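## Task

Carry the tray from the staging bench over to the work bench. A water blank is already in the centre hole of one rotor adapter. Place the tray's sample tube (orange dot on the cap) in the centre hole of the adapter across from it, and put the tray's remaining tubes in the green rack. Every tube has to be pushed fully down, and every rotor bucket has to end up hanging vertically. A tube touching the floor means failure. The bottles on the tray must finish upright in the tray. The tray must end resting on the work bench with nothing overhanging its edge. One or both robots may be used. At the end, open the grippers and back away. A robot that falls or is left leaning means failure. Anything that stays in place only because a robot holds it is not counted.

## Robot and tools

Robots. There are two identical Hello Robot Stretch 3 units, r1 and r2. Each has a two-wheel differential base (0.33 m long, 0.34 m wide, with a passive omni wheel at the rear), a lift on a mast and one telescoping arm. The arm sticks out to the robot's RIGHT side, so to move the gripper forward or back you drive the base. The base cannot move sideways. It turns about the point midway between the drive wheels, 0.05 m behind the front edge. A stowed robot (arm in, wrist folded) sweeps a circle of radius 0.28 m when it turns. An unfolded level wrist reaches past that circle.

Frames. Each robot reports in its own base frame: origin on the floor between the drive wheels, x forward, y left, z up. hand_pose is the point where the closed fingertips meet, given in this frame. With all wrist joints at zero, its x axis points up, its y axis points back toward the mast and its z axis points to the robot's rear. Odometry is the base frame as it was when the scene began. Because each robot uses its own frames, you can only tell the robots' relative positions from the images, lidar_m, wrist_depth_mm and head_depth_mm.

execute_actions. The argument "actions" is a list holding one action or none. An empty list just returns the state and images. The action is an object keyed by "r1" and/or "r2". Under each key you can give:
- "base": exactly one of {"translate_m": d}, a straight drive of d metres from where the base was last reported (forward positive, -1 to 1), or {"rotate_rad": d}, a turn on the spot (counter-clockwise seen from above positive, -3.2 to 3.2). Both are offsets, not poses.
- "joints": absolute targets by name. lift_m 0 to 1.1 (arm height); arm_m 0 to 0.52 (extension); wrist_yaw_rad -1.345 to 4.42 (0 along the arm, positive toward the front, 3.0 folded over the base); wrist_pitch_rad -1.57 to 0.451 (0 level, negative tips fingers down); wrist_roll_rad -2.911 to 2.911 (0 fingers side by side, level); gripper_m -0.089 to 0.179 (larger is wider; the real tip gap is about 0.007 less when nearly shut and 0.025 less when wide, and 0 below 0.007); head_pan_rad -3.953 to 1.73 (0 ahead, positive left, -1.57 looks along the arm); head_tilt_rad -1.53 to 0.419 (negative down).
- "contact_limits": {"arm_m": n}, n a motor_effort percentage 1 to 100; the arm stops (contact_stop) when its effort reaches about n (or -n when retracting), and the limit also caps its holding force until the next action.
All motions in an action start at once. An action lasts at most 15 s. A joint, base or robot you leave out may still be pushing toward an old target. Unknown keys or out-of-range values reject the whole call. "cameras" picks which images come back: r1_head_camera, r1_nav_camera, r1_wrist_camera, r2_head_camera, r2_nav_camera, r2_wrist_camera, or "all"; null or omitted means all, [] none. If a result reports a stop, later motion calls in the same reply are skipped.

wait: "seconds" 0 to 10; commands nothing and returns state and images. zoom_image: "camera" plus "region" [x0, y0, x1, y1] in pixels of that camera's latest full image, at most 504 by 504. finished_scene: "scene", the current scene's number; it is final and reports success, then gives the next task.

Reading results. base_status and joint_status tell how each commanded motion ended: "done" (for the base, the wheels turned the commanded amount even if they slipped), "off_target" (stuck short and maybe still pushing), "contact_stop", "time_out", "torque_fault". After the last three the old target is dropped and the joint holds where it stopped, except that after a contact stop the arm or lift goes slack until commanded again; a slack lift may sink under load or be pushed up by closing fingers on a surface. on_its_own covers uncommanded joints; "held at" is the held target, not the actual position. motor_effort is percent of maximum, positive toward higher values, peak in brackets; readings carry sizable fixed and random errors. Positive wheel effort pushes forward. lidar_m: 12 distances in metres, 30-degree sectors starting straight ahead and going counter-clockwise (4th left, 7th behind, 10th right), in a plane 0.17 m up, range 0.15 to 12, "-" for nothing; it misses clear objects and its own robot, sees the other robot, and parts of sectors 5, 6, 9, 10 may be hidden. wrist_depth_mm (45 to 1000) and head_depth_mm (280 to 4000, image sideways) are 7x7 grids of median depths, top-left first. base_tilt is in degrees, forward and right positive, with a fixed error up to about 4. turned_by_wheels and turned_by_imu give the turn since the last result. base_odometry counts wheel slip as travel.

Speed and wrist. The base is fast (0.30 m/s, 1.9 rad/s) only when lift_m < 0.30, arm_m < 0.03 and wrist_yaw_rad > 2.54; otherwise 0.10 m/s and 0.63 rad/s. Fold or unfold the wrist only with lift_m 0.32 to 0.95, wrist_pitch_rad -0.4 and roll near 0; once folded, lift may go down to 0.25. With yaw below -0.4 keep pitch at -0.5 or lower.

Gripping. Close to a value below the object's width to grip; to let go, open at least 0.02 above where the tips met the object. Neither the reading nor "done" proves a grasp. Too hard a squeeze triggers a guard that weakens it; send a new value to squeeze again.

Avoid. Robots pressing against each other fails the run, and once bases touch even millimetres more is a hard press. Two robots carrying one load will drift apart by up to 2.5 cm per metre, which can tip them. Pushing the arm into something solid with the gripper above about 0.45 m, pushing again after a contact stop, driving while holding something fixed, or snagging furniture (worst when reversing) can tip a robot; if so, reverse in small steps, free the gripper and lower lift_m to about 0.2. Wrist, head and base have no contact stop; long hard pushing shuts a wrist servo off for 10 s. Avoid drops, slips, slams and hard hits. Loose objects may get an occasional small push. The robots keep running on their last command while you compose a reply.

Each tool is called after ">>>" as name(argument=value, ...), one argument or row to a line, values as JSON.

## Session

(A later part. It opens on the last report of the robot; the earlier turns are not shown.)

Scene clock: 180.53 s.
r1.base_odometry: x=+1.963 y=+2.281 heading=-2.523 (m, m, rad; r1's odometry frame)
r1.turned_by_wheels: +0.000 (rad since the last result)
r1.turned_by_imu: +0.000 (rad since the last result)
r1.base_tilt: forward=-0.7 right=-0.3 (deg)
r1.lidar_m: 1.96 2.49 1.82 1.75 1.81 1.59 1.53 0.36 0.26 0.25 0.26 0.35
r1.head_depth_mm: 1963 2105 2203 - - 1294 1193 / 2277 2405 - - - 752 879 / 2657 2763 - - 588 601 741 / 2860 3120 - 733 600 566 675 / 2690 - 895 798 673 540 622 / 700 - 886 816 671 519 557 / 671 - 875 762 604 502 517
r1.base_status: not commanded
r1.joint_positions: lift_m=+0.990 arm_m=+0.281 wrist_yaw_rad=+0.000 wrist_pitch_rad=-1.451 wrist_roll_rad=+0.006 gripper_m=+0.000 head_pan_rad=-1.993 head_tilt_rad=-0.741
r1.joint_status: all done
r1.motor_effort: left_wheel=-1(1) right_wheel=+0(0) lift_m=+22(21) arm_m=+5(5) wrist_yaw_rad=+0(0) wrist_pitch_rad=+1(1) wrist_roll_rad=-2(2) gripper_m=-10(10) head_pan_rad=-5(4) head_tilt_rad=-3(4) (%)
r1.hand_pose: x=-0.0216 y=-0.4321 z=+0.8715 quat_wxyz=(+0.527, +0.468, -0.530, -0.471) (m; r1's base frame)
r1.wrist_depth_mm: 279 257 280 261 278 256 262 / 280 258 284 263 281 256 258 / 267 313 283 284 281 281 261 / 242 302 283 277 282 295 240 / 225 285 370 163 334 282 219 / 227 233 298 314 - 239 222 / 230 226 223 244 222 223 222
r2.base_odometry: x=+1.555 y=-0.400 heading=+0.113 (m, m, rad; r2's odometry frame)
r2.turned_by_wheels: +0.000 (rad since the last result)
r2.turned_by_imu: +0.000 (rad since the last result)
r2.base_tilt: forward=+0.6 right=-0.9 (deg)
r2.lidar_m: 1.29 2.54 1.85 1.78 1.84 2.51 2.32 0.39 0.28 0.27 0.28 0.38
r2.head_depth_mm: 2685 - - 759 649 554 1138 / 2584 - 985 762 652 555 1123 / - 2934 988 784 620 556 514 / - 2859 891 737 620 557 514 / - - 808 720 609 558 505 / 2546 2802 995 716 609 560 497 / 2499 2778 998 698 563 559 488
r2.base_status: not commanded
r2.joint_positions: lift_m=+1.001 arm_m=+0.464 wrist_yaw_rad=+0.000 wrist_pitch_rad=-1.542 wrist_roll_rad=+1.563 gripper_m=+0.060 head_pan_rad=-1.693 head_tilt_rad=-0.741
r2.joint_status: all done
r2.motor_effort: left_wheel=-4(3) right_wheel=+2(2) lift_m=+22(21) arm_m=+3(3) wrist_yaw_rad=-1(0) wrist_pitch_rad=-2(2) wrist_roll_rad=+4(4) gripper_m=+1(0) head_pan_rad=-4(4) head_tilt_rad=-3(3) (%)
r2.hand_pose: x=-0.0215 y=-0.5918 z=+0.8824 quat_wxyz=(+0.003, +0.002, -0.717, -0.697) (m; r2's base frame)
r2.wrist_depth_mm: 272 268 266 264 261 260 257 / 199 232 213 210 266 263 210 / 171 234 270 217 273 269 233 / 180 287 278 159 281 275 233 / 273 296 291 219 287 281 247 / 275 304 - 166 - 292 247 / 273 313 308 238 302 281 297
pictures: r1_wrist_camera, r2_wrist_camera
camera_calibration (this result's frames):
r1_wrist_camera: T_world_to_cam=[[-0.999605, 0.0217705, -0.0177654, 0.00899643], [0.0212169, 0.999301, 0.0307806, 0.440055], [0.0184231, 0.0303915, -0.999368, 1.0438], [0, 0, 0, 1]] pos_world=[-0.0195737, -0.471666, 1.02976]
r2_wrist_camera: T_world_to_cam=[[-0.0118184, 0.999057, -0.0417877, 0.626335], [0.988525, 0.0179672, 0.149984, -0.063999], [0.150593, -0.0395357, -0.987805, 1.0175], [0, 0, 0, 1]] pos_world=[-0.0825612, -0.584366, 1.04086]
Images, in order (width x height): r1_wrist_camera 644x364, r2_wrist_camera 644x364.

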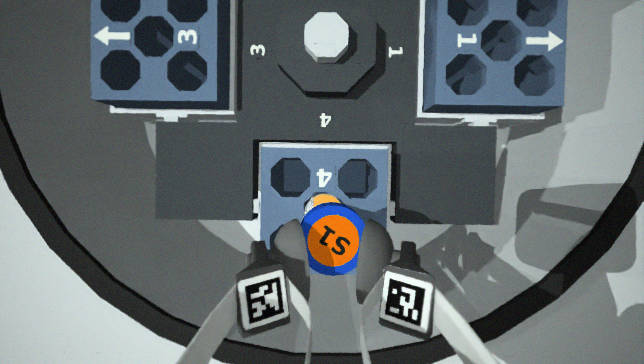

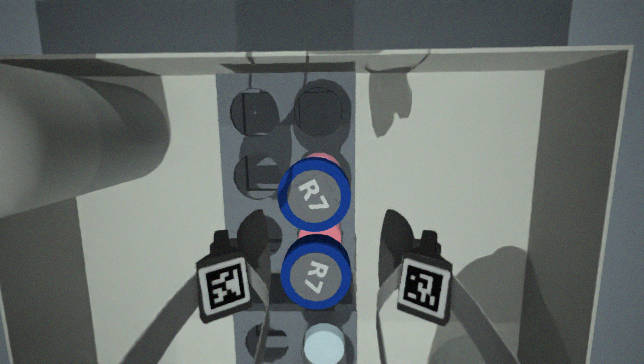

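>>> execute_actions(
  actions=[
    {"r1":{"joints":{"lift_m":0.965}},"r2":{"base":{"translate_m":-0.013},"joints":{"arm_m":0.467}}},
  ],
  cameras=["r1_wrist_camera","r2_wrist_camera"],
)

>>> execute_actions(
  actions=[
    {"r1":{"joints":{"lift_m":0.942}},"r2":{"joints":{"gripper_m":0.0}}},
  ],
  cameras=["r1_wrist_camera","r2_wrist_camera"],
)

Scene clock: 183.33 s.
r1.base_odometry: x=+1.963 y=+2.281 heading=-2.523 (m, m, rad; r1's odometry frame)
r1.turned_by_wheels: +0.000 (rad since the last result)
r1.turned_by_imu: +0.000 (rad since the last result)
r1.base_tilt: forward=-0.7 right=-0.3 (deg)
r1.lidar_m: 1.96 2.49 1.82 1.75 1.81 1.59 1.54 0.36 0.26 0.25 0.26 0.36
r1.head_depth_mm: 1969 2089 2249 - - - 1153 / 2266 2454 2469 - - 739 877 / 2663 2868 2746 - - 609 741 / 2861 3124 - 711 601 566 674 / 2676 2973 - 797 673 540 624 / 714 - 860 818 671 518 556 / 683 - - 765 617 502 519
r1.base_status: not commanded
r1.joint_positions: lift_m=+0.965 arm_m=+0.281 wrist_yaw_rad=+0.000 wrist_pitch_rad=-1.451 wrist_roll_rad=+0.006 gripper_m=+0.000 head_pan_rad=-1.993 head_tilt_rad=-0.741
r1.joint_status: all done
r1.motor_effort: left_wheel=-2(2) right_wheel=+1(1) lift_m=+22(21) arm_m=+5(5) wrist_yaw_rad=-1(1) wrist_pitch_rad=+1(1) wrist_roll_rad=-2(2) gripper_m=-8(10) head_pan_rad=-5(4) head_tilt_rad=-3(4) (%)
r1.hand_pose: x=-0.0216 y=-0.4321 z=+0.8465 quat_wxyz=(+0.527, +0.468, -0.530, -0.471) (m; r1's base frame)
r1.wrist_depth_mm: 254 230 256 235 253 229 240 / 252 243 256 249 252 236 244 / 266 261 259 257 255 259 257 / 242 286 259 251 258 260 239 / 216 268 260 163 272 273 213 / 198 230 298 302 - 239 197 / 201 198 221 244 221 197 197
r2.base_odometry: x=+1.542 y=-0.401 heading=+0.113 (m, m, rad; r2's odometry frame)
r2.turned_by_wheels: +0.000 (rad since the last result)
r2.turned_by_imu: +0.000 (rad since the last result)
r2.base_tilt: forward=+0.7 right=-0.9 (deg)
r2.lidar_m: 1.29 2.54 1.84 1.78 1.84 2.51 2.32 0.39 0.28 0.27 0.28 0.38
r2.head_depth_mm: 2709 - - 759 649 554 1137 / 2593 - 984 761 650 555 1123 / - 2923 988 786 635 556 513 / 2656 2837 954 736 621 556 514 / - - 799 720 609 558 504 / 2550 2811 997 722 609 559 496 / 2506 2790 999 697 571 559 488
r2.base_status: done
r2.joint_positions: lift_m=+1.001 arm_m=+0.467 wrist_yaw_rad=+0.000 wrist_pitch_rad=-1.542 wrist_roll_rad=+1.563 gripper_m=+0.060 head_pan_rad=-1.693 head_tilt_rad=-0.741
r2.joint_status: all done
r2.motor_effort: left_wheel=-3(9) right_wheel=+2(4) lift_m=+21(21) arm_m=+3(2) wrist_yaw_rad=+1(0) wrist_pitch_rad=-2(2) wrist_roll_rad=+4(4) gripper_m=+0(1) head_pan_rad=-4(4) head_tilt_rad=-4(3) (%)
r2.hand_pose: x=-0.0215 y=-0.5948 z=+0.8824 quat_wxyz=(+0.003, +0.002, -0.717, -0.697) (m; r2's base frame)
r2.wrist_depth_mm: 270 268 266 263 262 257 256 / 276 271 243 246 264 265 249 / 172 242 271 268 273 269 224 / 167 244 280 219 279 279 235 / 265 296 292 162 287 282 237 / 272 302 - 169 - 292 251 / 270 311 308 241 303 289 296
pictures: r1_wrist_camera, r2_wrist_camera
camera_calibration (this result's frames):
r1_wrist_camera: T_world_to_cam=[[-0.999605, 0.0217691, -0.0177673, 0.00855394], [0.021217, 0.999304, 0.0306881, 0.44093], [0.018423, 0.030299, -0.999371, 1.01878], [0, 0, 0, 1]] pos_world=[-0.0195737, -0.471677, 1.00476]
r2_wrist_camera: T_world_to_cam=[[-0.011818, 0.999057, -0.0417877, 0.62933], [0.988525, 0.0179668, 0.149984, -0.0639453], [0.150593, -0.0395357, -0.987805, 1.01738], [0, 0, 0, 1]] pos_world=[-0.0825612, -0.587365, 1.04086]
Images, in order (width x height): r1_wrist_camera 644x364, r2_wrist_camera 644x364.

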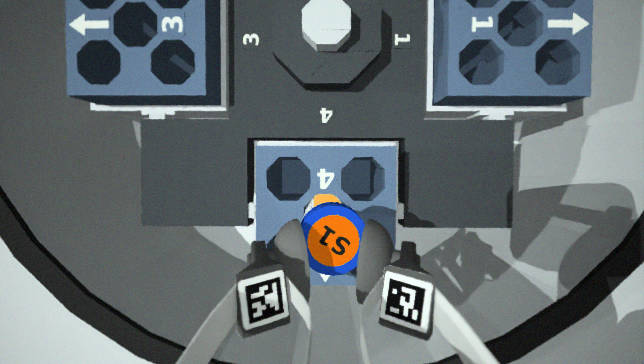

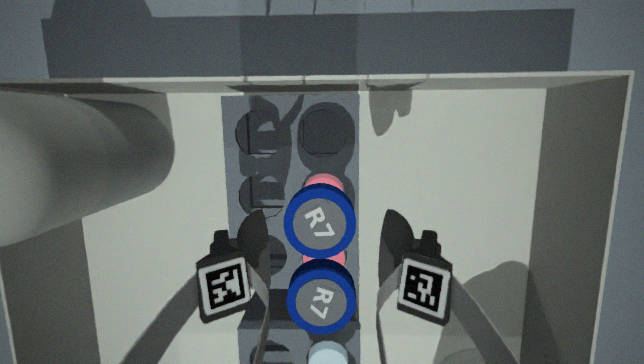

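Scene clock: 184.43 s.
r1.base_odometry: x=+1.963 y=+2.281 heading=-2.523 (m, m, rad; r1's odometry frame)
r1.turned_by_wheels: +0.000 (rad since the last result)
r1.turned_by_imu: +0.000 (rad since the last result)
r1.base_tilt: forward=-0.7 right=-0.2 (deg)
r1.lidar_m: 1.96 2.49 1.81 1.75 1.81 1.59 1.53 0.36 0.26 0.25 0.26 0.35
r1.head_depth_mm: 1984 2092 2246 2068 - - - / 2248 2411 2437 2116 - - 913 / 2641 2870 2639 - - 617 742 / 2882 3134 2797 - 599 566 676 / 2673 2980 - 790 674 542 622 / 720 788 - 814 665 518 556 / 692 - - - 615 501 518
r1.base_status: not commanded
r1.joint_positions: lift_m=+0.942 arm_m=+0.281 wrist_yaw_rad=+0.000 wrist_pitch_rad=-1.451 wrist_roll_rad=+0.006 gripper_m=+0.000 head_pan_rad=-1.993 head_tilt_rad=-0.741
r1.joint_status: all done
r1.motor_effort: left_wheel=-1(2) right_wheel=+0(1) lift_m=+22(20) arm_m=+5(5) wrist_yaw_rad=+0(0) wrist_pitch_rad=+0(1) wrist_roll_rad=-2(2) gripper_m=-8(10) head_pan_rad=-5(5) head_tilt_rad=-4(3) (%)
r1.hand_pose: x=-0.0216 y=-0.4323 z=+0.8235 quat_wxyz=(+0.528, +0.468, -0.530, -0.471) (m; r1's base frame)
r1.wrist_depth_mm: 209 214 235 213 233 208 211 / 227 209 233 234 234 215 232 / 256 237 235 234 231 233 262 / 245 237 236 295 237 235 240 / 218 252 235 163 236 261 216 / 188 233 301 212 - 240 186 / 175 189 221 246 220 192 171
r2.base_odometry: x=+1.542 y=-0.401 heading=+0.113 (m, m, rad; r2's odometry frame)
r2.turned_by_wheels: +0.000 (rad since the last result)
r2.turned_by_imu: +0.000 (rad since the last result)
r2.base_tilt: forward=+0.8 right=-0.9 (deg)
r2.lidar_m: 1.29 2.54 1.85 1.78 1.84 2.51 2.32 0.39 0.28 0.27 0.28 0.38
r2.head_depth_mm: 2691 - - 758 649 554 1137 / 2606 - 986 762 651 556 1120 / - 2942 987 786 635 556 513 / 2663 2815 954 737 621 557 514 / - - 815 715 610 558 505 / 2529 2807 996 723 609 559 495 / 2520 2791 999 697 572 560 488
r2.base_status: not commanded
r2.joint_positions: lift_m=+1.001 arm_m=+0.467 wrist_yaw_rad=+0.000 wrist_pitch_rad=-1.542 wrist_roll_rad=+1.563 gripper_m=+0.001 head_pan_rad=-1.693 head_tilt_rad=-0.741
r2.joint_status: all done
r2.motor_effort: left_wheel=-4(3) right_wheel=+2(2) lift_m=+21(21) arm_m=+4(4) wrist_yaw_rad=+0(1) wrist_pitch_rad=-3(3) wrist_roll_rad=+4(4) gripper_m=-14(100) head_pan_rad=-5(4) head_tilt_rad=-3(3) (%)
r2.hand_pose: x=-0.0215 y=-0.5948 z=+0.8824 quat_wxyz=(+0.003, +0.002, -0.717, -0.697) (m; r2's base frame)
r2.wrist_depth_mm: 269 267 265 263 260 259 257 / 276 271 241 247 266 262 252 / 172 240 273 269 274 270 224 / 167 245 282 219 277 276 237 / 265 297 288 161 287 284 237 / 269 302 297 168 295 290 250 / 272 313 282 239 307 301 297
pictures: r1_wrist_camera, r2_wrist_camera
camera_calibration (this result's frames):
r1_wrist_camera: T_world_to_cam=[[-0.999605, 0.0217581, -0.0177826, 0.00815713], [0.0212184, 0.999325, 0.0299938, 0.442397], [0.0184232, 0.0296046, -0.999392, 0.995525], [0, 0, 0, 1]] pos_world=[-0.0195738, -0.471748, 0.981795]
r2_wrist_camera: T_world_to_cam=[[-0.0118154, 0.999057, -0.0417879, 0.629332], [0.988525, 0.0179643, 0.149984, -0.0639468], [0.150593, -0.0395362, -0.987805, 1.01738], [0, 0, 0, 1]] pos_world=[-0.0825611, -0.587367, 1.04086]
Images, in order (width x height): r1_wrist_camera 644x364, r2_wrist_camera 644x364.

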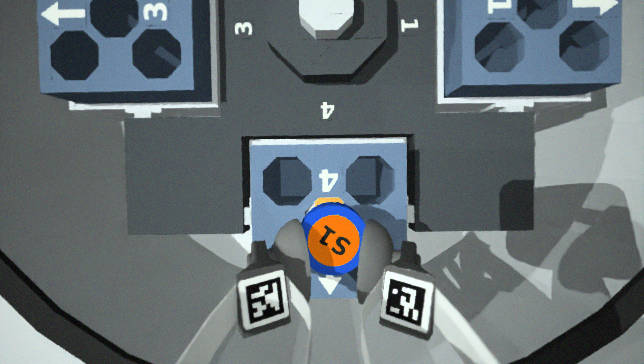

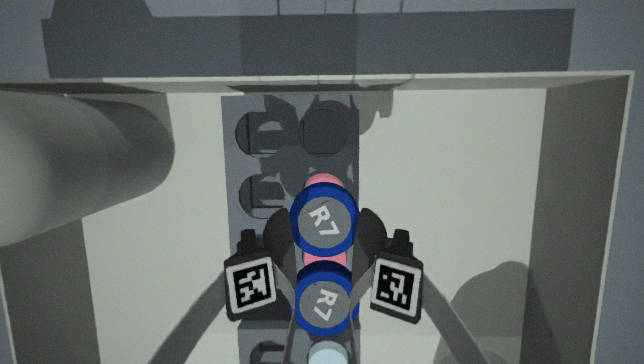

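>>> execute_actions(
  actions=[
    {"r1":{"joints":{"gripper_m":0.06}},"r2":{"joints":{"lift_m":1.1}}},
  ],
  cameras=["r1_wrist_camera","r2_wrist_camera"],
)

>>> execute_actions(
  actions=[
    {"r1":{"joints":{"lift_m":0.985}},"r2":{"base":{"translate_m":-0.27}}},
  ],
  cameras=["r2_wrist_camera"],
)

>>> execute_actions(
  actions=[
    {"r1":{"joints":{"gripper_m":0.006}}},
  ],
  cameras=["r1_wrist_camera"],
)

>>> execute_actions(
  actions=[
    {"r1":{"joints":{"lift_m":0.934}}},
  ],
  cameras=["r1_wrist_camera"],
)

Scene clock: 189.53 s.
r1.base_odometry: x=+1.963 y=+2.281 heading=-2.523 (m, m, rad; r1's odometry frame)
r1.turned_by_wheels: +0.000 (rad since the last result)
r1.turned_by_imu: +0.000 (rad since the last result)
r1.base_tilt: forward=-0.8 right=-0.3 (deg)
r1.lidar_m: 1.95 2.49 1.82 1.75 1.82 1.59 1.53 0.36 0.26 0.25 0.26 0.35
r1.head_depth_mm: 1980 2077 2243 2063 - - - / 2277 2422 2466 2103 - - 913 / 2644 2861 2632 - - 619 742 / 2889 3136 2792 - 599 565 675 / 2674 2976 - 790 672 540 621 / 720 787 - 815 661 519 555 / 690 - - - 641 503 518
r1.base_status: not commanded
r1.joint_positions: lift_m=+0.942 arm_m=+0.281 wrist_yaw_rad=+0.000 wrist_pitch_rad=-1.451 wrist_roll_rad=+0.006 gripper_m=+0.060 head_pan_rad=-1.993 head_tilt_rad=-0.741
r1.joint_status: all done
r1.motor_effort: left_wheel=-1(1) right_wheel=+1(0) lift_m=+22(23) arm_m=+5(5) wrist_yaw_rad=-1(0) wrist_pitch_rad=+1(0) wrist_roll_rad=-2(2) gripper_m=+0(79) head_pan_rad=-5(5) head_tilt_rad=-3(4) (%)
r1.hand_pose: x=-0.0216 y=-0.4323 z=+0.8235 quat_wxyz=(+0.528, +0.468, -0.530, -0.471) (m; r1's base frame)
r1.wrist_depth_mm: 208 216 233 212 233 209 212 / 226 213 234 234 232 215 235 / 259 237 236 236 236 234 261 / 243 240 237 295 233 236 240 / 217 254 238 182 235 260 213 / 189 234 - 213 230 237 186 / 175 187 218 246 226 191 172
r2.base_odometry: x=+1.542 y=-0.401 heading=+0.113 (m, m, rad; r2's odometry frame)
r2.turned_by_wheels: +0.000 (rad since the last result)
r2.turned_by_imu: +0.000 (rad since the last result)
r2.base_tilt: forward=+0.7 right=-0.8 (deg)
r2.lidar_m: 1.29 2.54 1.86 1.78 1.84 2.51 2.32 0.39 0.28 0.27 0.28 0.38
r2.head_depth_mm: 2763 2989 986 758 649 553 1140 / 2692 2957 987 761 649 555 1118 / 2659 2916 988 784 635 556 513 / 2568 2874 955 736 622 557 513 / 2583 2853 782 721 610 559 505 / 2543 2826 995 723 608 558 496 / 2505 2792 1001 696 572 559 488
r2.base_status: not commanded
r2.joint_positions: lift_m=+1.099 arm_m=+0.467 wrist_yaw_rad=+0.000 wrist_pitch_rad=-1.542 wrist_roll_rad=+1.563 gripper_m=+0.001 head_pan_rad=-1.693 head_tilt_rad=-0.741
r2.joint_status: all done
r2.motor_effort: left_wheel=-3(3) right_wheel=+2(2) lift_m=+46(48) arm_m=+3(3) wrist_yaw_rad=+0(1) wrist_pitch_rad=-3(2) wrist_roll_rad=+4(4) gripper_m=-15(14) head_pan_rad=-4(4) head_tilt_rad=-4(4) (%)
r2.hand_pose: x=-0.0215 y=-0.5948 z=+0.9814 quat_wxyz=(+0.003, +0.002, -0.717, -0.697) (m; r2's base frame)
r2.wrist_depth_mm: 366 366 359 354 356 353 347 / 376 372 372 362 362 362 360 / 243 246 377 319 369 367 366 / 320 259 389 323 386 377 382 / 407 400 401 161 389 388 391 / 421 402 410 342 396 398 398 / 440 406 420 352 409 401 411
pictures: r1_wrist_camera, r2_wrist_camera
camera_calibration (this result's frames):
r1_wrist_camera: T_world_to_cam=[[-0.999605, 0.021756, -0.0177826, 0.00815626], [0.0212163, 0.999325, 0.0299937, 0.442398], [0.0184231, 0.0296045, -0.999392, 0.995525], [0, 0, 0, 1]] pos_world=[-0.0195737, -0.471748, 0.981795]
r2_wrist_camera: T_world_to_cam=[[-0.0118183, 0.999057, -0.0417877, 0.63347], [0.988525, 0.0179671, 0.149984, -0.0787917], [0.150593, -0.0395357, -0.987805, 1.11516], [0, 0, 0, 1]] pos_world=[-0.0825612, -0.587369, 1.13985]
Images, in order (width x height): r1_wrist_camera 644x364, r2_wrist_camera 644x364.

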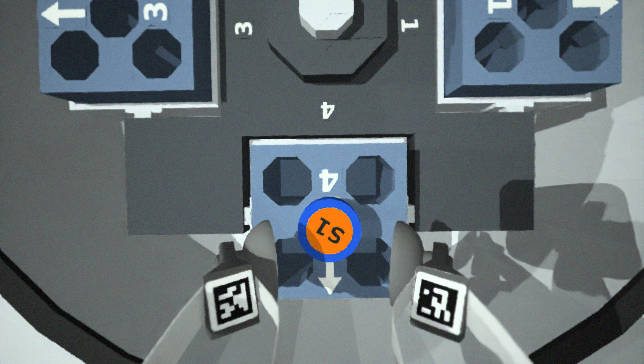

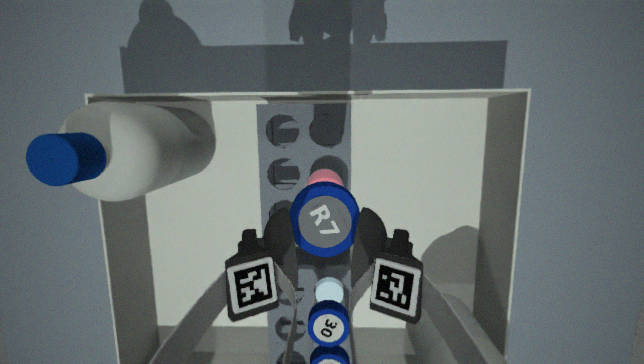

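Scene clock: 193.57 s.
r1.base_odometry: x=+1.963 y=+2.281 heading=-2.523 (m, m, rad; r1's odometry frame)
r1.turned_by_wheels: +0.000 (rad since the last result)
r1.turned_by_imu: +0.000 (rad since the last result)
r1.base_tilt: forward=-0.7 right=-0.2 (deg)
r1.lidar_m: 1.96 2.49 1.82 1.75 1.81 1.59 1.53 0.35 0.26 0.25 0.26 0.35
r1.head_depth_mm: 1995 2098 2212 - - - 1192 / 2283 2420 2501 - - 741 878 / 2657 2815 - - 588 601 739 / 2863 3127 - 731 600 565 675 / 2698 - 865 800 673 540 623 / 703 - 885 817 655 519 556 / 674 - 879 761 631 502 518
r1.base_status: not commanded
r1.joint_positions: lift_m=+0.985 arm_m=+0.281 wrist_yaw_rad=+0.000 wrist_pitch_rad=-1.451 wrist_roll_rad=+0.006 gripper_m=+0.060 head_pan_rad=-1.993 head_tilt_rad=-0.741
r1.joint_status: all done
r1.motor_effort: left_wheel=-1(2) right_wheel=+0(1) lift_m=+25(28) arm_m=+5(5) wrist_yaw_rad=+0(1) wrist_pitch_rad=+0(0) wrist_roll_rad=-2(2) gripper_m=+2(1) head_pan_rad=-5(4) head_tilt_rad=-4(3) (%)
r1.hand_pose: x=-0.0216 y=-0.4323 z=+0.8663 quat_wxyz=(+0.528, +0.468, -0.530, -0.471) (m; r1's base frame)
r1.wrist_depth_mm: 277 250 276 255 274 252 263 / 278 252 276 256 277 250 259 / 266 293 282 278 279 276 262 / 247 305 281 253 275 298 240 / 221 284 283 256 280 289 215 / 223 232 - 303 291 238 216 / 224 222 219 247 227 219 217
r2.base_odometry: x=+1.274 y=-0.431 heading=+0.113 (m, m, rad; r2's odometry frame)
r2.turned_by_wheels: +0.000 (rad since the last result)
r2.turned_by_imu: +0.001 (rad since the last result)
r2.base_tilt: forward=+0.8 right=-0.9 (deg)
r2.lidar_m: 1.03 2.54 1.85 1.77 1.84 2.51 2.04 0.37 0.28 0.27 0.28 0.38
r2.head_depth_mm: 2752 2981 2397 1903 648 555 692 / 2680 2932 2395 784 650 556 897 / 2647 2917 989 785 650 557 1121 / 2569 2895 991 744 653 557 514 / 2603 2862 923 738 654 558 505 / 2537 2796 998 790 655 558 496 / 2502 2775 1000 770 644 559 496
r2.base_status: done
r2.joint_positions: lift_m=+1.099 arm_m=+0.467 wrist_yaw_rad=+0.000 wrist_pitch_rad=-1.542 wrist_roll_rad=+1.563 gripper_m=+0.001 head_pan_rad=-1.693 head_tilt_rad=-0.741
r2.joint_status: not commanded
r2.motor_effort: left_wheel=-3(8) right_wheel=+3(4) lift_m=+45(45) arm_m=+3(4) wrist_yaw_rad=+0(1) wrist_pitch_rad=-2(3) wrist_roll_rad=+4(4) gripper_m=-14(14) head_pan_rad=-4(4) head_tilt_rad=-3(3) (%)
r2.hand_pose: x=-0.0215 y=-0.5948 z=+0.9814 quat_wxyz=(+0.003, +0.002, -0.717, -0.697) (m; r2's base frame)
r2.wrist_depth_mm: 367 367 362 358 358 357 353 / 374 371 371 365 365 364 362 / 392 381 376 374 373 370 364 / 398 398 387 323 384 383 377 / 406 402 403 162 390 388 389 / 425 411 410 408 403 407 398 / 435 426 394 401 398 413 411
pictures: r2_wrist_camera
camera_calibration (this result's frames):
r2_wrist_camera: T_world_to_cam=[[-0.0118183, 0.999057, -0.0417879, 0.633471], [0.988525, 0.0179671, 0.149984, -0.0787917], [0.150593, -0.0395358, -0.987805, 1.11516], [0, 0, 0, 1]] pos_world=[-0.0825612, -0.587369, 1.13985]
Images, in order (width x height): r2_wrist_camera 644x364.

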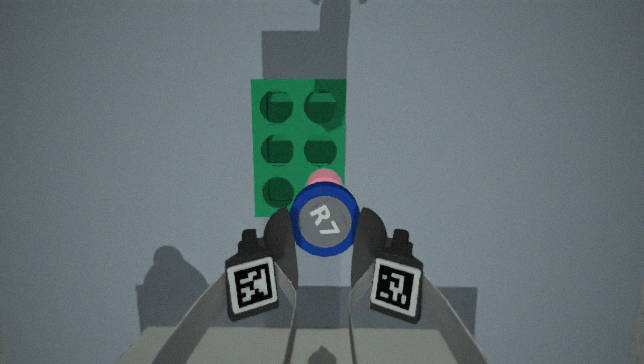

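Scene clock: 194.60 s.
r1.base_odometry: x=+1.963 y=+2.281 heading=-2.523 (m, m, rad; r1's odometry frame)
r1.turned_by_wheels: +0.000 (rad since the last result)
r1.turned_by_imu: +0.000 (rad since the last result)
r1.base_tilt: forward=-0.7 right=-0.3 (deg)
r1.lidar_m: 1.96 2.49 1.82 1.75 1.82 1.59 1.53 0.36 0.26 0.25 0.26 0.35
r1.head_depth_mm: 1977 2096 2205 - - - 1184 / 2254 2403 2485 - - 740 877 / 2653 2819 - - 588 603 741 / 2882 3144 - 728 600 567 676 / 2684 - 867 799 673 540 623 / 702 - 885 814 657 518 556 / 673 - 881 763 601 502 518
r1.base_status: not commanded
r1.joint_positions: lift_m=+0.985 arm_m=+0.281 wrist_yaw_rad=+0.000 wrist_pitch_rad=-1.451 wrist_roll_rad=+0.006 gripper_m=+0.006 head_pan_rad=-1.993 head_tilt_rad=-0.741
r1.joint_status: all done
r1.motor_effort: left_wheel=-1(1) right_wheel=+1(1) lift_m=+27(26) arm_m=+5(4) wrist_yaw_rad=+0(0) wrist_pitch_rad=+0(0) wrist_roll_rad=-2(2) gripper_m=+0(79) head_pan_rad=-5(5) head_tilt_rad=-3(3) (%)
r1.hand_pose: x=-0.0216 y=-0.4323 z=+0.8663 quat_wxyz=(+0.528, +0.468, -0.530, -0.471) (m; r1's base frame)
r1.wrist_depth_mm: 275 251 277 255 273 252 260 / 279 254 275 255 274 248 260 / 265 291 276 277 276 276 262 / 245 302 282 256 276 297 240 / 222 278 318 251 373 287 216 / 221 234 298 - 308 239 215 / 223 221 224 231 222 216 218
r2.base_odometry: x=+1.274 y=-0.431 heading=+0.113 (m, m, rad; r2's odometry frame)
r2.turned_by_wheels: +0.000 (rad since the last result)
r2.turned_by_imu: +0.000 (rad since the last result)
r2.base_tilt: forward=+0.7 right=-0.9 (deg)
r2.lidar_m: 1.03 2.54 1.85 1.78 1.84 2.51 2.04 0.37 0.28 0.27 0.28 0.38
r2.head_depth_mm: 2735 2950 2376 1901 649 554 692 / 2704 2935 2392 783 650 555 897 / 2671 2933 987 783 651 556 1120 / 2562 2886 990 742 653 557 514 / 2601 2870 925 739 653 558 505 / 2530 2821 996 791 655 559 496 / 2506 2790 1001 770 644 560 496
r2.base_status: not commanded
r2.joint_positions: lift_m=+1.099 arm_m=+0.467 wrist_yaw_rad=+0.000 wrist_pitch_rad=-1.542 wrist_roll_rad=+1.563 gripper_m=+0.001 head_pan_rad=-1.693 head_tilt_rad=-0.741
r2.joint_status: not commanded
r2.motor_effort: left_wheel=-4(4) right_wheel=+3(3) lift_m=+46(46) arm_m=+4(3) wrist_yaw_rad=+0(0) wrist_pitch_rad=-2(2) wrist_roll_rad=+4(4) gripper_m=-14(14) head_pan_rad=-4(4) head_tilt_rad=-3(3) (%)
r2.hand_pose: x=-0.0215 y=-0.5948 z=+0.9814 quat_wxyz=(+0.003, +0.002, -0.717, -0.697) (m; r2's base frame)
r2.wrist_depth_mm: 371 364 364 358 355 357 349 / 379 376 373 366 366 363 358 / 388 387 377 375 375 374 367 / 397 394 388 326 384 380 377 / 409 400 399 161 397 392 385 / 423 425 411 411 411 403 397 / 435 427 389 397 398 405 414
pictures: r1_wrist_camera
camera_calibration (this result's frames):
r1_wrist_camera: T_world_to_cam=[[-0.999605, 0.0217558, -0.0177826, 0.00891669], [0.0212161, 0.999325, 0.0299938, 0.441115], [0.0184231, 0.0296047, -0.999392, 1.03827], [0, 0, 0, 1]] pos_world=[-0.0195737, -0.471749, 1.02456]
Images, in order (width x height): r1_wrist_camera 644x364.

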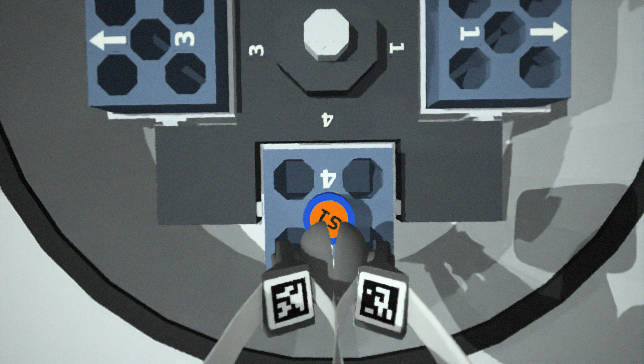

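Scene clock: 196.43 s.
r1.base_odometry: x=+1.963 y=+2.281 heading=-2.523 (m, m, rad; r1's odometry frame)
r1.turned_by_wheels: +0.000 (rad since the last result)
r1.turned_by_imu: +0.000 (rad since the last result)
r1.base_tilt: forward=-0.8 right=-0.3 (deg)
r1.lidar_m: 1.95 2.49 1.82 1.75 1.81 1.60 1.53 0.36 0.26 0.25 0.26 0.35
r1.head_depth_mm: 1978 2101 2230 2053 - - - / 2269 2430 2469 2114 - - 941 / 2662 2868 2607 - - 604 741 / 2900 3154 2770 - 601 566 677 / 2717 2990 - 779 672 541 624 / 720 779 856 813 657 517 556 / 692 - - - 662 503 519
r1.base_status: not commanded
r1.joint_positions: lift_m=+0.940 arm_m=+0.281 wrist_yaw_rad=+0.000 wrist_pitch_rad=-1.465 wrist_roll_rad=+0.006 gripper_m=+0.006 head_pan_rad=-1.993 head_tilt_rad=-0.741
r1.joint_status: lift_m contact_stop (moved -0.045 of -0.051)
r1.on_its_own: lift_m is slack since a contact_stop, until your next command for it (your +0.934 is given up)
r1.motor_effort: left_wheel=-1(2) right_wheel=+1(2) lift_m=+24(27) arm_m=+5(5) wrist_yaw_rad=-1(0) wrist_pitch_rad=+7(17) wrist_roll_rad=-2(2) gripper_m=-1(0) head_pan_rad=-5(4) head_tilt_rad=-4(4) (%)
r1.hand_pose: x=-0.0216 y=-0.4287 z=+0.8212 quat_wxyz=(+0.524, +0.472, -0.527, -0.475) (m; r1's base frame)
r1.wrist_depth_mm: 203 204 231 210 227 206 203 / 225 219 230 230 227 207 231 / 264 237 235 230 230 229 261 / 239 236 236 209 233 232 236 / 212 258 236 194 233 254 210 / 187 226 277 - 285 233 183 / 174 183 215 228 214 189 172
r2.base_odometry: x=+1.274 y=-0.431 heading=+0.113 (m, m, rad; r2's odometry frame)
r2.turned_by_wheels: +0.000 (rad since the last result)
r2.turned_by_imu: +0.000 (rad since the last result)
r2.base_tilt: forward=+0.7 right=-0.8 (deg)
r2.lidar_m: 1.03 2.54 1.85 1.78 1.84 2.51 2.04 0.37 0.28 0.27 0.28 0.38
r2.head_depth_mm: 2752 2973 2376 1901 649 555 691 / 2703 2930 2381 783 649 555 897 / 2662 2921 988 785 651 556 1123 / 2570 2875 993 744 652 557 514 / 2604 2873 926 738 654 557 505 / 2538 2832 996 790 654 559 496 / 2506 2801 999 770 646 560 496
r2.base_status: not commanded
r2.joint_positions: lift_m=+1.099 arm_m=+0.467 wrist_yaw_rad=+0.000 wrist_pitch_rad=-1.542 wrist_roll_rad=+1.563 gripper_m=+0.001 head_pan_rad=-1.693 head_tilt_rad=-0.741
r2.joint_status: not commanded
r2.motor_effort: left_wheel=-3(3) right_wheel=+3(3) lift_m=+46(46) arm_m=+3(4) wrist_yaw_rad=+1(1) wrist_pitch_rad=-2(3) wrist_roll_rad=+4(4) gripper_m=-15(15) head_pan_rad=-4(4) head_tilt_rad=-3(3) (%)
r2.hand_pose: x=-0.0215 y=-0.5948 z=+0.9814 quat_wxyz=(+0.003, +0.002, -0.717, -0.697) (m; r2's base frame)
r2.wrist_depth_mm: 365 363 358 358 356 353 352 / 378 373 371 365 367 361 358 / 391 385 374 370 375 370 369 / 399 393 385 326 384 381 380 / 411 405 404 161 395 391 384 / 421 415 413 411 409 406 397 / 431 427 392 403 400 415 416
pictures: r1_wrist_camera
camera_calibration (this result's frames):
r1_wrist_camera: T_world_to_cam=[[-0.999605, 0.0220062, -0.0174711, 0.00788647], [0.0212172, 0.998801, 0.044126, 0.427], [0.0184211, 0.0437379, -0.998873, 0.998717], [0, 0, 0, 1]] pos_world=[-0.0195739, -0.470343, 0.978887]
Images, in order (width x height): r1_wrist_camera 644x364.

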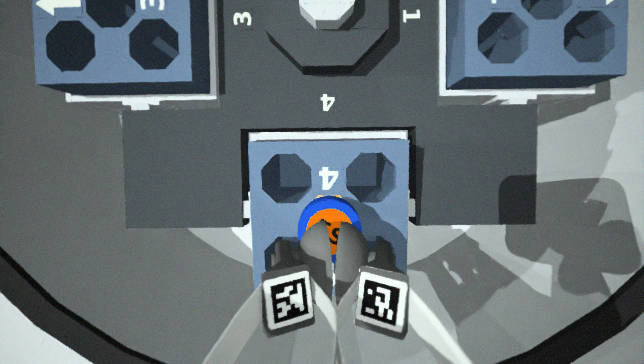

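>>> execute_actions(
  actions=[
    {"r1":{"joints":{"lift_m":1.1}},"r2":{"base":{"translate_m":-0.071},"joints":{"arm_m":0.512}}},
  ],
  cameras=["r1_wrist_camera","r2_wrist_camera"],
)

>>> execute_actions(
  actions=[
    {"r1":{"base":{"translate_m":0.9},"joints":{"arm_m":0.2,"head_pan_rad":-1.57}},"r2":{"joints":{"lift_m":1.06}}},
  ],
  cameras=["r2_wrist_camera"],
)

Scene clock: 202.00 s.
r1.base_odometry: x=+1.963 y=+2.281 heading=-2.523 (m, m, rad; r1's odometry frame)
r1.turned_by_wheels: +0.000 (rad since the last result)
r1.turned_by_imu: +0.000 (rad since the last result)
r1.base_tilt: forward=-0.7 right=-0.3 (deg)
r1.lidar_m: 1.96 2.48 1.82 1.75 1.81 1.59 1.53 0.36 0.26 0.25 0.26 0.35
r1.head_depth_mm: 2064 2100 2244 2009 1630 1389 1193 / 2279 2415 2448 1985 1627 755 879 / 2640 2889 2532 1951 605 603 741 / 2901 3146 2521 757 601 566 675 / 2682 2931 895 797 672 539 622 / 731 810 887 814 667 519 556 / 715 768 852 768 631 502 518
r1.base_status: not commanded
r1.joint_positions: lift_m=+1.100 arm_m=+0.281 wrist_yaw_rad=+0.000 wrist_pitch_rad=-1.453 wrist_roll_rad=+0.006 gripper_m=+0.006 head_pan_rad=-1.993 head_tilt_rad=-0.741
r1.joint_status: all done
r1.motor_effort: left_wheel=-1(2) right_wheel=+1(1) lift_m=+26(27) arm_m=+4(5) wrist_yaw_rad=+0(0) wrist_pitch_rad=+2(6) wrist_roll_rad=-2(2) gripper_m=+0(1) head_pan_rad=-5(5) head_tilt_rad=-4(3) (%)
r1.hand_pose: x=-0.0216 y=-0.4318 z=+0.9813 quat_wxyz=(+0.527, +0.468, -0.530, -0.471) (m; r1's base frame)
r1.wrist_depth_mm: 951 363 384 386 381 374 326 / - 367 397 369 382 364 322 / - 364 392 393 394 373 320 / - 344 392 366 393 355 327 / 607 334 429 424 452 333 327 / 616 337 337 - 331 332 331 / - - - - - - -
r2.base_odometry: x=+1.203 y=-0.439 heading=+0.112 (m, m, rad; r2's odometry frame)
r2.turned_by_wheels: +0.000 (rad since the last result)
r2.turned_by_imu: +0.000 (rad since the last result)
r2.base_tilt: forward=+0.7 right=-0.8 (deg)
r2.lidar_m: 1.03 2.54 1.85 1.78 1.84 2.51 1.97 2.16 0.28 0.27 0.28 0.39
r2.head_depth_mm: 2741 2988 2406 1893 1582 554 1138 / 2697 2929 2379 1842 649 555 655 / 2673 2916 2301 784 651 556 1127 / 2643 2876 990 786 654 557 514 / 2596 2864 926 738 653 558 504 / 2617 2850 997 743 655 558 497 / 2513 2795 998 791 656 559 496
r2.base_status: done
r2.joint_positions: lift_m=+1.099 arm_m=+0.512 wrist_yaw_rad=+0.000 wrist_pitch_rad=-1.542 wrist_roll_rad=+1.563 gripper_m=+0.001 head_pan_rad=-1.693 head_tilt_rad=-0.741
r2.joint_status: all done
r2.motor_effort: left_wheel=-3(8) right_wheel=+2(4) lift_m=+46(46) arm_m=+4(3) wrist_yaw_rad=+1(0) wrist_pitch_rad=-2(3) wrist_roll_rad=+4(4) gripper_m=-14(15) head_pan_rad=-4(4) head_tilt_rad=-3(4) (%)
r2.hand_pose: x=-0.0215 y=-0.6398 z=+0.9814 quat_wxyz=(+0.003, +0.002, -0.717, -0.697) (m; r2's base frame)
r2.wrist_depth_mm: 367 365 365 359 359 353 354 / 378 371 371 367 362 365 359 / 389 387 379 374 377 371 368 / 399 395 393 322 387 380 379 / 411 402 401 161 396 390 387 / 421 415 415 383 397 403 401 / 436 431 425 418 422 413 411
pictures: r1_wrist_camera, r2_wrist_camera
camera_calibration (this result's frames):
r1_wrist_camera: T_world_to_cam=[[-0.999605, 0.0217927, -0.0177385, 0.0109227], [0.0212174, 0.999263, 0.0320021, 0.435153], [0.0184229, 0.0316131, -0.99933, 1.15397], [0, 0, 0, 1]] pos_world=[-0.0195737, -0.47155, 1.13946]
r2_wrist_camera: T_world_to_cam=[[-0.0118179, 0.999057, -0.0417879, 0.678425], [0.988525, 0.0179667, 0.149984, -0.0779835], [0.150593, -0.0395359, -0.987805, 1.11338], [0, 0, 0, 1]] pos_world=[-0.0825612, -0.632366, 1.13985]
Images, in order (width x height): r1_wrist_camera 644x364, r2_wrist_camera 644x364.

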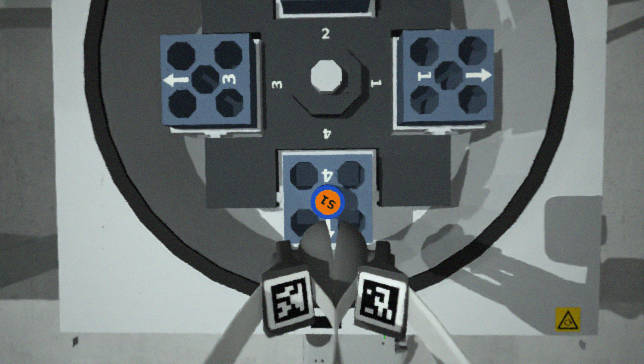

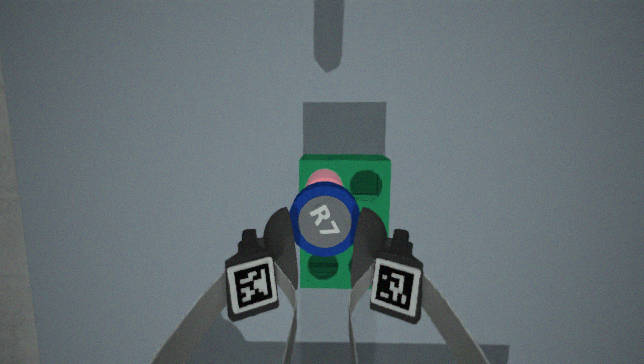

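Scene clock: 212.07 s.
r1.base_odometry: x=+1.230 y=+1.760 heading=-2.523 (m, m, rad; r1's odometry frame)
r1.turned_by_wheels: +0.000 (rad since the last result)
r1.turned_by_imu: +0.004 (rad since the last result)
r1.base_tilt: forward=-0.7 right=-0.3 (deg)
r1.lidar_m: 1.07 2.49 1.82 1.75 1.82 2.49 0.97 0.45 0.76 0.93 0.96 1.07
r1.head_depth_mm: - 2961 1057 820 669 564 889 / - 2917 1046 811 665 562 1128 / - - - 830 662 559 1125 / 2626 - - 829 655 556 1121 / 2627 2936 1017 794 653 553 1113 / 2623 2937 1012 788 650 551 1111 / 2589 2897 998 785 645 550 1107
r1.base_status: done
r1.joint_positions: lift_m=+1.100 arm_m=+0.200 wrist_yaw_rad=+0.000 wrist_pitch_rad=-1.452 wrist_roll_rad=+0.006 gripper_m=+0.006 head_pan_rad=-1.577 head_tilt_rad=-0.741
r1.joint_status: all done
r1.motor_effort: left_wheel=+0(2) right_wheel=+1(2) lift_m=+26(26) arm_m=-7(5) wrist_yaw_rad=+0(0) wrist_pitch_rad=+1(1) wrist_roll_rad=-2(2) gripper_m=+0(0) head_pan_rad=+5(44) head_tilt_rad=-3(3) (%)
r1.hand_pose: x=-0.0216 y=-0.3517 z=+0.9813 quat_wxyz=(+0.527, +0.468, -0.530, -0.471) (m; r1's base frame)
r1.wrist_depth_mm: 370 376 372 366 369 370 366 / 382 371 376 378 373 370 371 / 383 375 380 374 375 376 372 / 378 380 375 375 374 372 372 / 380 380 383 376 375 375 377 / 381 378 378 - 379 376 375 / - - - - - - -
r2.base_odometry: x=+1.203 y=-0.439 heading=+0.112 (m, m, rad; r2's odometry frame)
r2.turned_by_wheels: +0.000 (rad since the last result)
r2.turned_by_imu: +0.000 (rad since the last result)
r2.base_tilt: forward=+0.6 right=-0.8 (deg)
r2.lidar_m: 1.03 2.54 1.85 1.78 1.84 2.51 1.98 2.16 0.28 0.27 0.28 0.38
r2.head_depth_mm: 2884 3002 2373 1902 1581 554 1141 / 2726 2921 2387 1846 650 556 657 / 2655 2918 2304 785 651 555 1121 / 2639 2906 989 787 653 557 514 / - 2897 924 737 653 557 505 / 2513 2807 998 744 655 558 497 / 2510 2784 1001 791 655 560 496
r2.base_status: not commanded
r2.joint_positions: lift_m=+1.060 arm_m=+0.512 wrist_yaw_rad=+0.000 wrist_pitch_rad=-1.542 wrist_roll_rad=+1.563 gripper_m=+0.001 head_pan_rad=-1.693 head_tilt_rad=-0.741
r2.joint_status: all done
r2.motor_effort: left_wheel=-4(4) right_wheel=+2(2) lift_m=+22(43) arm_m=+3(4) wrist_yaw_rad=+0(0) wrist_pitch_rad=-3(2) wrist_roll_rad=+4(4) gripper_m=-14(14) head_pan_rad=-4(4) head_tilt_rad=-3(3) (%)
r2.hand_pose: x=-0.0215 y=-0.6398 z=+0.9423 quat_wxyz=(+0.003, +0.002, -0.717, -0.697) (m; r2's base frame)
r2.wrist_depth_mm: 327 324 322 322 317 315 314 / 336 339 334 330 325 321 318 / 347 342 341 338 338 336 328 / 359 354 352 285 342 341 336 / 366 365 357 161 349 350 343 / 376 376 371 306 363 362 357 / 384 384 383 378 376 373 367
pictures: r2_wrist_camera
camera_calibration (this result's frames):
r2_wrist_camera: T_world_to_cam=[[-0.011818, 0.999057, -0.0417877, 0.676795], [0.988525, 0.0179668, 0.149984, -0.0721325], [0.150593, -0.0395357, -0.987805, 1.07484], [0, 0, 0, 1]] pos_world=[-0.0825612, -0.632366, 1.10084]
Images, in order (width x height): r2_wrist_camera 644x364.

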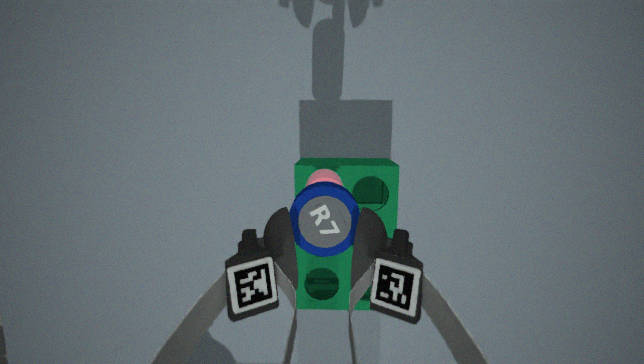

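>>> execute_actions(
  actions=[
    {"r1":{"base":{"translate_m":0.46},"joints":{"wrist_roll_rad":1.57,"gripper_m":0.055,"wrist_pitch_rad":-1.55}},"r2":{"joints":{"lift_m":1.03}}},
  ],
  cameras=["r2_wrist_camera"],
)

>>> execute_actions(
  actions=[
    {"r1":{"joints":{"arm_m":0.45}},"r2":{"joints":{"lift_m":1.0}}},
  ],
  cameras=["r1_wrist_camera","r2_wrist_camera"],
)

Scene clock: 219.03 s.
r1.base_odometry: x=+0.855 y=+1.493 heading=-2.523 (m, m, rad; r1's odometry frame)
r1.turned_by_wheels: +0.000 (rad since the last result)
r1.turned_by_imu: +0.002 (rad since the last result)
r1.base_tilt: forward=-0.7 right=-0.3 (deg)
r1.lidar_m: 2.36 2.48 1.82 1.75 1.82 2.49 1.03 0.86 0.96 0.93 0.96 0.64
r1.head_depth_mm: - 2913 981 819 668 565 1130 / - 2879 967 815 647 563 1126 / - - 999 755 629 559 1122 / 2601 - 910 771 625 556 1117 / 2588 2902 907 747 620 555 1116 / 2604 2924 965 572 604 551 1114 / 2609 2901 1003 784 615 549 1097
r1.base_status: done
r1.joint_positions: lift_m=+1.100 arm_m=+0.200 wrist_yaw_rad=+0.000 wrist_pitch_rad=-1.543 wrist_roll_rad=+1.562 gripper_m=+0.055 head_pan_rad=-1.577 head_tilt_rad=-0.741
r1.joint_status: all done
r1.motor_effort: left_wheel=-1(2) right_wheel=+1(5) lift_m=+27(27) arm_m=-6(6) wrist_yaw_rad=+0(1) wrist_pitch_rad=-4(3) wrist_roll_rad=+4(5) gripper_m=+1(81) head_pan_rad=+5(5) head_tilt_rad=-4(3) (%)
r1.hand_pose: x=-0.0215 y=-0.3282 z=+0.9818 quat_wxyz=(+0.004, +0.003, -0.717, -0.697) (m; r1's base frame)
r1.wrist_depth_mm: 361 358 352 349 353 - - / 365 360 363 361 354 - - / 342 370 367 366 365 - - / 350 377 375 376 374 - - / 349 387 383 384 - - - / 339 388 393 394 - - - / 349 286 406 397 - - -
r2.base_odometry: x=+1.203 y=-0.439 heading=+0.112 (m, m, rad; r2's odometry frame)
r2.turned_by_wheels: +0.000 (rad since the last result)
r2.turned_by_imu: +0.000 (rad since the last result)
r2.base_tilt: forward=+0.6 right=-0.9 (deg)
r2.lidar_m: 1.03 2.55 1.85 1.78 1.84 2.51 1.97 2.16 0.28 0.27 0.28 0.38
r2.head_depth_mm: - 2919 2381 1900 1579 554 1135 / - 2944 2396 1853 651 555 657 / 2780 2918 2310 785 651 556 1121 / 2661 2895 989 786 654 557 514 / - 2864 994 726 654 558 504 / 2531 2828 997 750 656 558 497 / 2513 2783 1001 792 656 559 497
r2.base_status: not commanded
r2.joint_positions: lift_m=+1.030 arm_m=+0.512 wrist_yaw_rad=+0.000 wrist_pitch_rad=-1.542 wrist_roll_rad=+1.563 gripper_m=+0.001 head_pan_rad=-1.693 head_tilt_rad=-0.741
r2.joint_status: all done
r2.motor_effort: left_wheel=-3(4) right_wheel=+2(2) lift_m=+21(22) arm_m=+4(4) wrist_yaw_rad=+0(1) wrist_pitch_rad=-3(2) wrist_roll_rad=+4(4) gripper_m=-14(15) head_pan_rad=-4(4) head_tilt_rad=-3(3) (%)
r2.hand_pose: x=-0.0215 y=-0.6398 z=+0.9124 quat_wxyz=(+0.003, +0.002, -0.717, -0.697) (m; r2's base frame)
r2.wrist_depth_mm: 298 297 295 290 291 287 286 / 308 309 302 299 295 293 292 / 315 312 310 306 305 302 300 / 324 321 320 253 312 310 309 / 330 333 329 161 321 317 319 / 347 340 337 272 327 327 325 / 352 349 345 345 343 334 333
pictures: r2_wrist_camera
camera_calibration (this result's frames):
r2_wrist_camera: T_world_to_cam=[[-0.0118187, 0.999057, -0.0417877, 0.675544], [0.988525, 0.0179675, 0.149984, -0.0676342], [0.150593, -0.0395356, -0.987805, 1.04522], [0, 0, 0, 1]] pos_world=[-0.0825612, -0.632368, 1.07085]
Images, in order (width x height): r2_wrist_camera 644x364.

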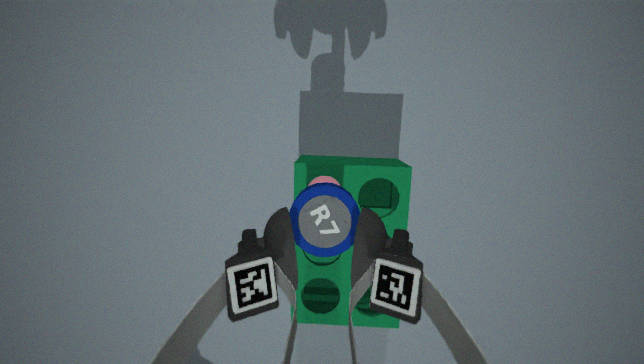

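Scene clock: 222.10 s.
r1.base_odometry: x=+0.855 y=+1.493 heading=-2.523 (m, m, rad; r1's odometry frame)
r1.turned_by_wheels: +0.000 (rad since the last result)
r1.turned_by_imu: +0.000 (rad since the last result)
r1.base_tilt: forward=-0.7 right=-0.3 (deg)
r1.lidar_m: 2.36 2.48 1.82 1.75 1.82 2.49 1.03 0.85 0.96 0.93 0.96 0.64
r1.head_depth_mm: 2626 2960 1055 818 670 565 1131 / 2613 2957 1049 814 648 562 1129 / 2556 2917 825 756 626 560 1130 / - 2962 913 755 624 557 1118 / 2627 2960 908 748 620 553 1116 / 2626 2949 967 572 603 551 1109 / 2589 2880 1001 786 615 549 1109
r1.base_status: not commanded
r1.joint_positions: lift_m=+1.100 arm_m=+0.450 wrist_yaw_rad=+0.000 wrist_pitch_rad=-1.543 wrist_roll_rad=+1.563 gripper_m=+0.055 head_pan_rad=-1.577 head_tilt_rad=-0.741
r1.joint_status: all done
r1.motor_effort: left_wheel=-1(1) right_wheel=+0(1) lift_m=+27(27) arm_m=+5(5) wrist_yaw_rad=+0(1) wrist_pitch_rad=-3(3) wrist_roll_rad=+3(4) gripper_m=+2(1) head_pan_rad=+5(4) head_tilt_rad=-4(3) (%)
r1.hand_pose: x=-0.0215 y=-0.5773 z=+0.9818 quat_wxyz=(+0.003, +0.002, -0.717, -0.697) (m; r1's base frame)
r1.wrist_depth_mm: 362 358 348 349 346 343 339 / 369 349 358 355 352 353 351 / 230 289 360 359 358 355 357 / 329 378 313 365 368 363 362 / 391 388 387 379 374 374 370 / 401 391 396 384 - 383 383 / 416 386 375 380 287 388 391
r2.base_odometry: x=+1.203 y=-0.439 heading=+0.112 (m, m, rad; r2's odometry frame)
r2.turned_by_wheels: +0.000 (rad since the last result)
r2.turned_by_imu: +0.000 (rad since the last result)
r2.base_tilt: forward=+0.7 right=-1.0 (deg)
r2.lidar_m: 1.03 2.54 1.85 1.78 1.84 2.51 1.98 2.16 0.28 0.27 0.28 0.39
r2.head_depth_mm: 2695 - 2222 1904 1582 554 1140 / - - 2346 1847 650 555 656 / - 2922 2311 784 652 556 1123 / 2663 2819 990 785 652 558 514 / - 2857 1012 734 654 559 505 / 2548 2825 997 746 655 559 496 / 2520 2761 997 791 656 558 497
r2.base_status: not commanded
r2.joint_positions: lift_m=+1.000 arm_m=+0.512 wrist_yaw_rad=+0.000 wrist_pitch_rad=-1.542 wrist_roll_rad=+1.563 gripper_m=+0.001 head_pan_rad=-1.693 head_tilt_rad=-0.741
r2.joint_status: all done
r2.motor_effort: left_wheel=-4(4) right_wheel=+2(2) lift_m=+22(22) arm_m=+4(3) wrist_yaw_rad=+1(0) wrist_pitch_rad=-3(3) wrist_roll_rad=+4(4) gripper_m=-14(14) head_pan_rad=-4(4) head_tilt_rad=-4(3) (%)
r2.hand_pose: x=-0.0215 y=-0.6398 z=+0.8824 quat_wxyz=(+0.003, +0.002, -0.717, -0.697) (m; r2's base frame)
r2.wrist_depth_mm: 272 268 267 262 262 259 256 / 277 277 275 267 268 265 264 / 286 282 281 275 274 274 270 / 294 291 288 221 280 278 276 / 298 297 295 160 287 286 285 / 309 309 305 264 297 295 291 / 316 315 314 309 307 302 300
pictures: r1_wrist_camera, r2_wrist_camera
camera_calibration (this result's frames):
r1_wrist_camera: T_world_to_cam=[[0.0108324, 0.99902, -0.0429108, 0.624815], [0.988959, -0.00436092, 0.148125, -0.0920012], [0.147793, -0.0440416, -0.988037, 1.10707], [0, 0, 0, 1]] pos_world=[-0.0793994, -0.575847, 1.13426]
r2_wrist_camera: T_world_to_cam=[[-0.0118183, 0.999057, -0.0417879, 0.674291], [0.988525, 0.0179671, 0.149984, -0.0631349], [0.150593, -0.0395358, -0.987805, 1.01559], [0, 0, 0, 1]] pos_world=[-0.0825612, -0.632368, 1.04085]
Images, in order (width x height): r1_wrist_camera 644x364, r2_wrist_camera 644x364.

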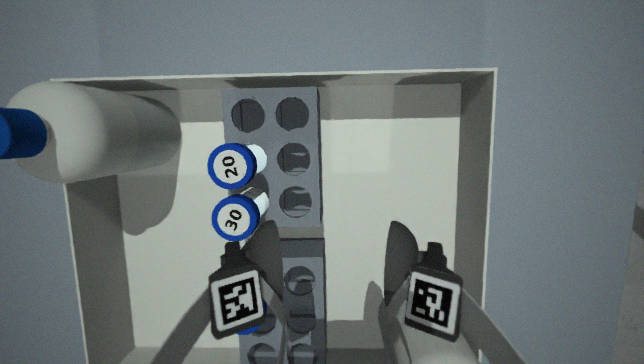

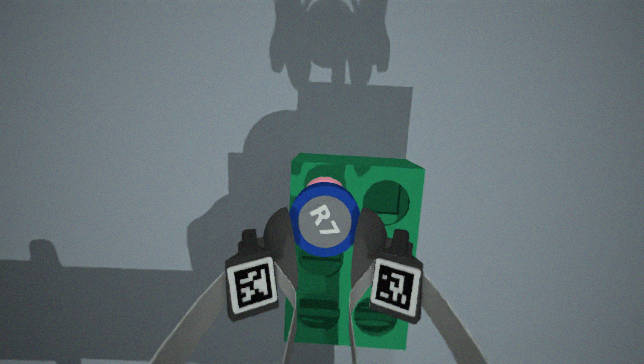

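>>> execute_actions(
  actions=[
    {"r1":{"base":{"translate_m":-0.014},"joints":{"arm_m":0.515}},"r2":{"joints":{"lift_m":0.992}}},
  ],
  cameras=[],
)

>>> execute_actions(
  actions=[
    {"r1":{"joints":{"lift_m":1.04}},"r2":{"joints":{"gripper_m":0.055}}},
  ],
  cameras=["r1_wrist_camera","r2_wrist_camera"],
)

>>> execute_actions(
  actions=[
    {"r2":{"joints":{"lift_m":1.04}}},
  ],
  cameras=["r2_wrist_camera"],
)

Scene clock: 225.83 s.
r1.base_odometry: x=+0.867 y=+1.501 heading=-2.523 (m, m, rad; r1's odometry frame)
r1.turned_by_wheels: +0.000 (rad since the last result)
r1.turned_by_imu: +0.000 (rad since the last result)
r1.base_tilt: forward=-0.8 right=-0.3 (deg)
r1.lidar_m: 2.38 2.48 1.81 1.75 1.82 2.50 1.02 0.84 0.96 0.93 0.96 0.65
r1.head_depth_mm: 2623 2929 1053 819 668 564 1137 / 2592 2931 1049 814 664 562 1126 / 2575 2917 960 756 626 559 1124 / - 2903 893 752 624 555 1119 / 2606 2913 908 746 621 553 1112 / 2619 2946 903 607 604 551 1107 / 2603 2847 1000 760 613 548 1108
r1.base_status: done
r1.joint_positions: lift_m=+1.100 arm_m=+0.515 wrist_yaw_rad=+0.000 wrist_pitch_rad=-1.543 wrist_roll_rad=+1.563 gripper_m=+0.055 head_pan_rad=-1.577 head_tilt_rad=-0.741
r1.joint_status: all done
r1.motor_effort: left_wheel=-1(4) right_wheel=+1(3) lift_m=+26(27) arm_m=+6(6) wrist_yaw_rad=+0(0) wrist_pitch_rad=-3(3) wrist_roll_rad=+3(3) gripper_m=-1(0) head_pan_rad=+5(5) head_tilt_rad=-3(3) (%)
r1.hand_pose: x=-0.0215 y=-0.6423 z=+0.9818 quat_wxyz=(+0.003, +0.002, -0.717, -0.697) (m; r1's base frame)
r1.wrist_depth_mm: 360 357 357 353 348 345 337 / 369 370 359 358 355 348 348 / 372 229 360 307 356 357 350 / 387 234 371 302 366 359 365 / 390 384 379 317 373 372 366 / 407 399 390 329 - 374 379 / 414 412 404 332 392 321 392
r2.base_odometry: x=+1.203 y=-0.439 heading=+0.112 (m, m, rad; r2's odometry frame)
r2.turned_by_wheels: +0.000 (rad since the last result)
r2.turned_by_imu: +0.000 (rad since the last result)
r2.base_tilt: forward=+0.7 right=-1.0 (deg)
r2.lidar_m: 1.03 2.55 1.84 1.78 1.84 2.51 1.97 2.16 0.28 0.27 0.28 0.38
r2.head_depth_mm: 2718 - - 1901 1576 554 1132 / 2620 - 2323 1852 651 556 658 / - 2929 2316 786 653 557 1119 / 2675 2829 993 787 652 557 515 / - 2823 1014 733 654 558 506 / 2539 2829 997 747 656 559 497 / 2499 2795 1003 793 657 560 496
r2.base_status: not commanded
r2.joint_positions: lift_m=+0.993 arm_m=+0.512 wrist_yaw_rad=+0.000 wrist_pitch_rad=-1.547 wrist_roll_rad=+1.563 gripper_m=+0.001 head_pan_rad=-1.693 head_tilt_rad=-0.741
r2.joint_status: lift_m contact_stop (moved -0.007 of -0.008)
r2.on_its_own: lift_m is slack since a contact_stop, until your next command for it
r2.motor_effort: left_wheel=-3(3) right_wheel=+2(2) lift_m=+33(32) arm_m=+4(3) wrist_yaw_rad=+0(1) wrist_pitch_rad=+0(2) wrist_roll_rad=+4(4) gripper_m=-15(14) head_pan_rad=-4(4) head_tilt_rad=-4(3) (%)
r2.hand_pose: x=-0.0215 y=-0.6384 z=+0.8750 quat_wxyz=(+0.003, +0.002, -0.715, -0.699) (m; r2's base frame)
r2.wrist_depth_mm: 262 262 259 259 257 253 252 / 272 267 266 265 260 262 257 / 276 276 272 267 268 266 264 / 285 283 282 217 274 273 273 / 292 290 289 157 281 282 278 / 301 300 297 230 290 287 287 / 313 307 306 258 300 298 293
pictures: none
No camera images: the call's "cameras" was empty. Leave "cameras" out to get every camera's image.

not run: a stop came earlier in this reply.

not run: a stop came earlier in this reply.


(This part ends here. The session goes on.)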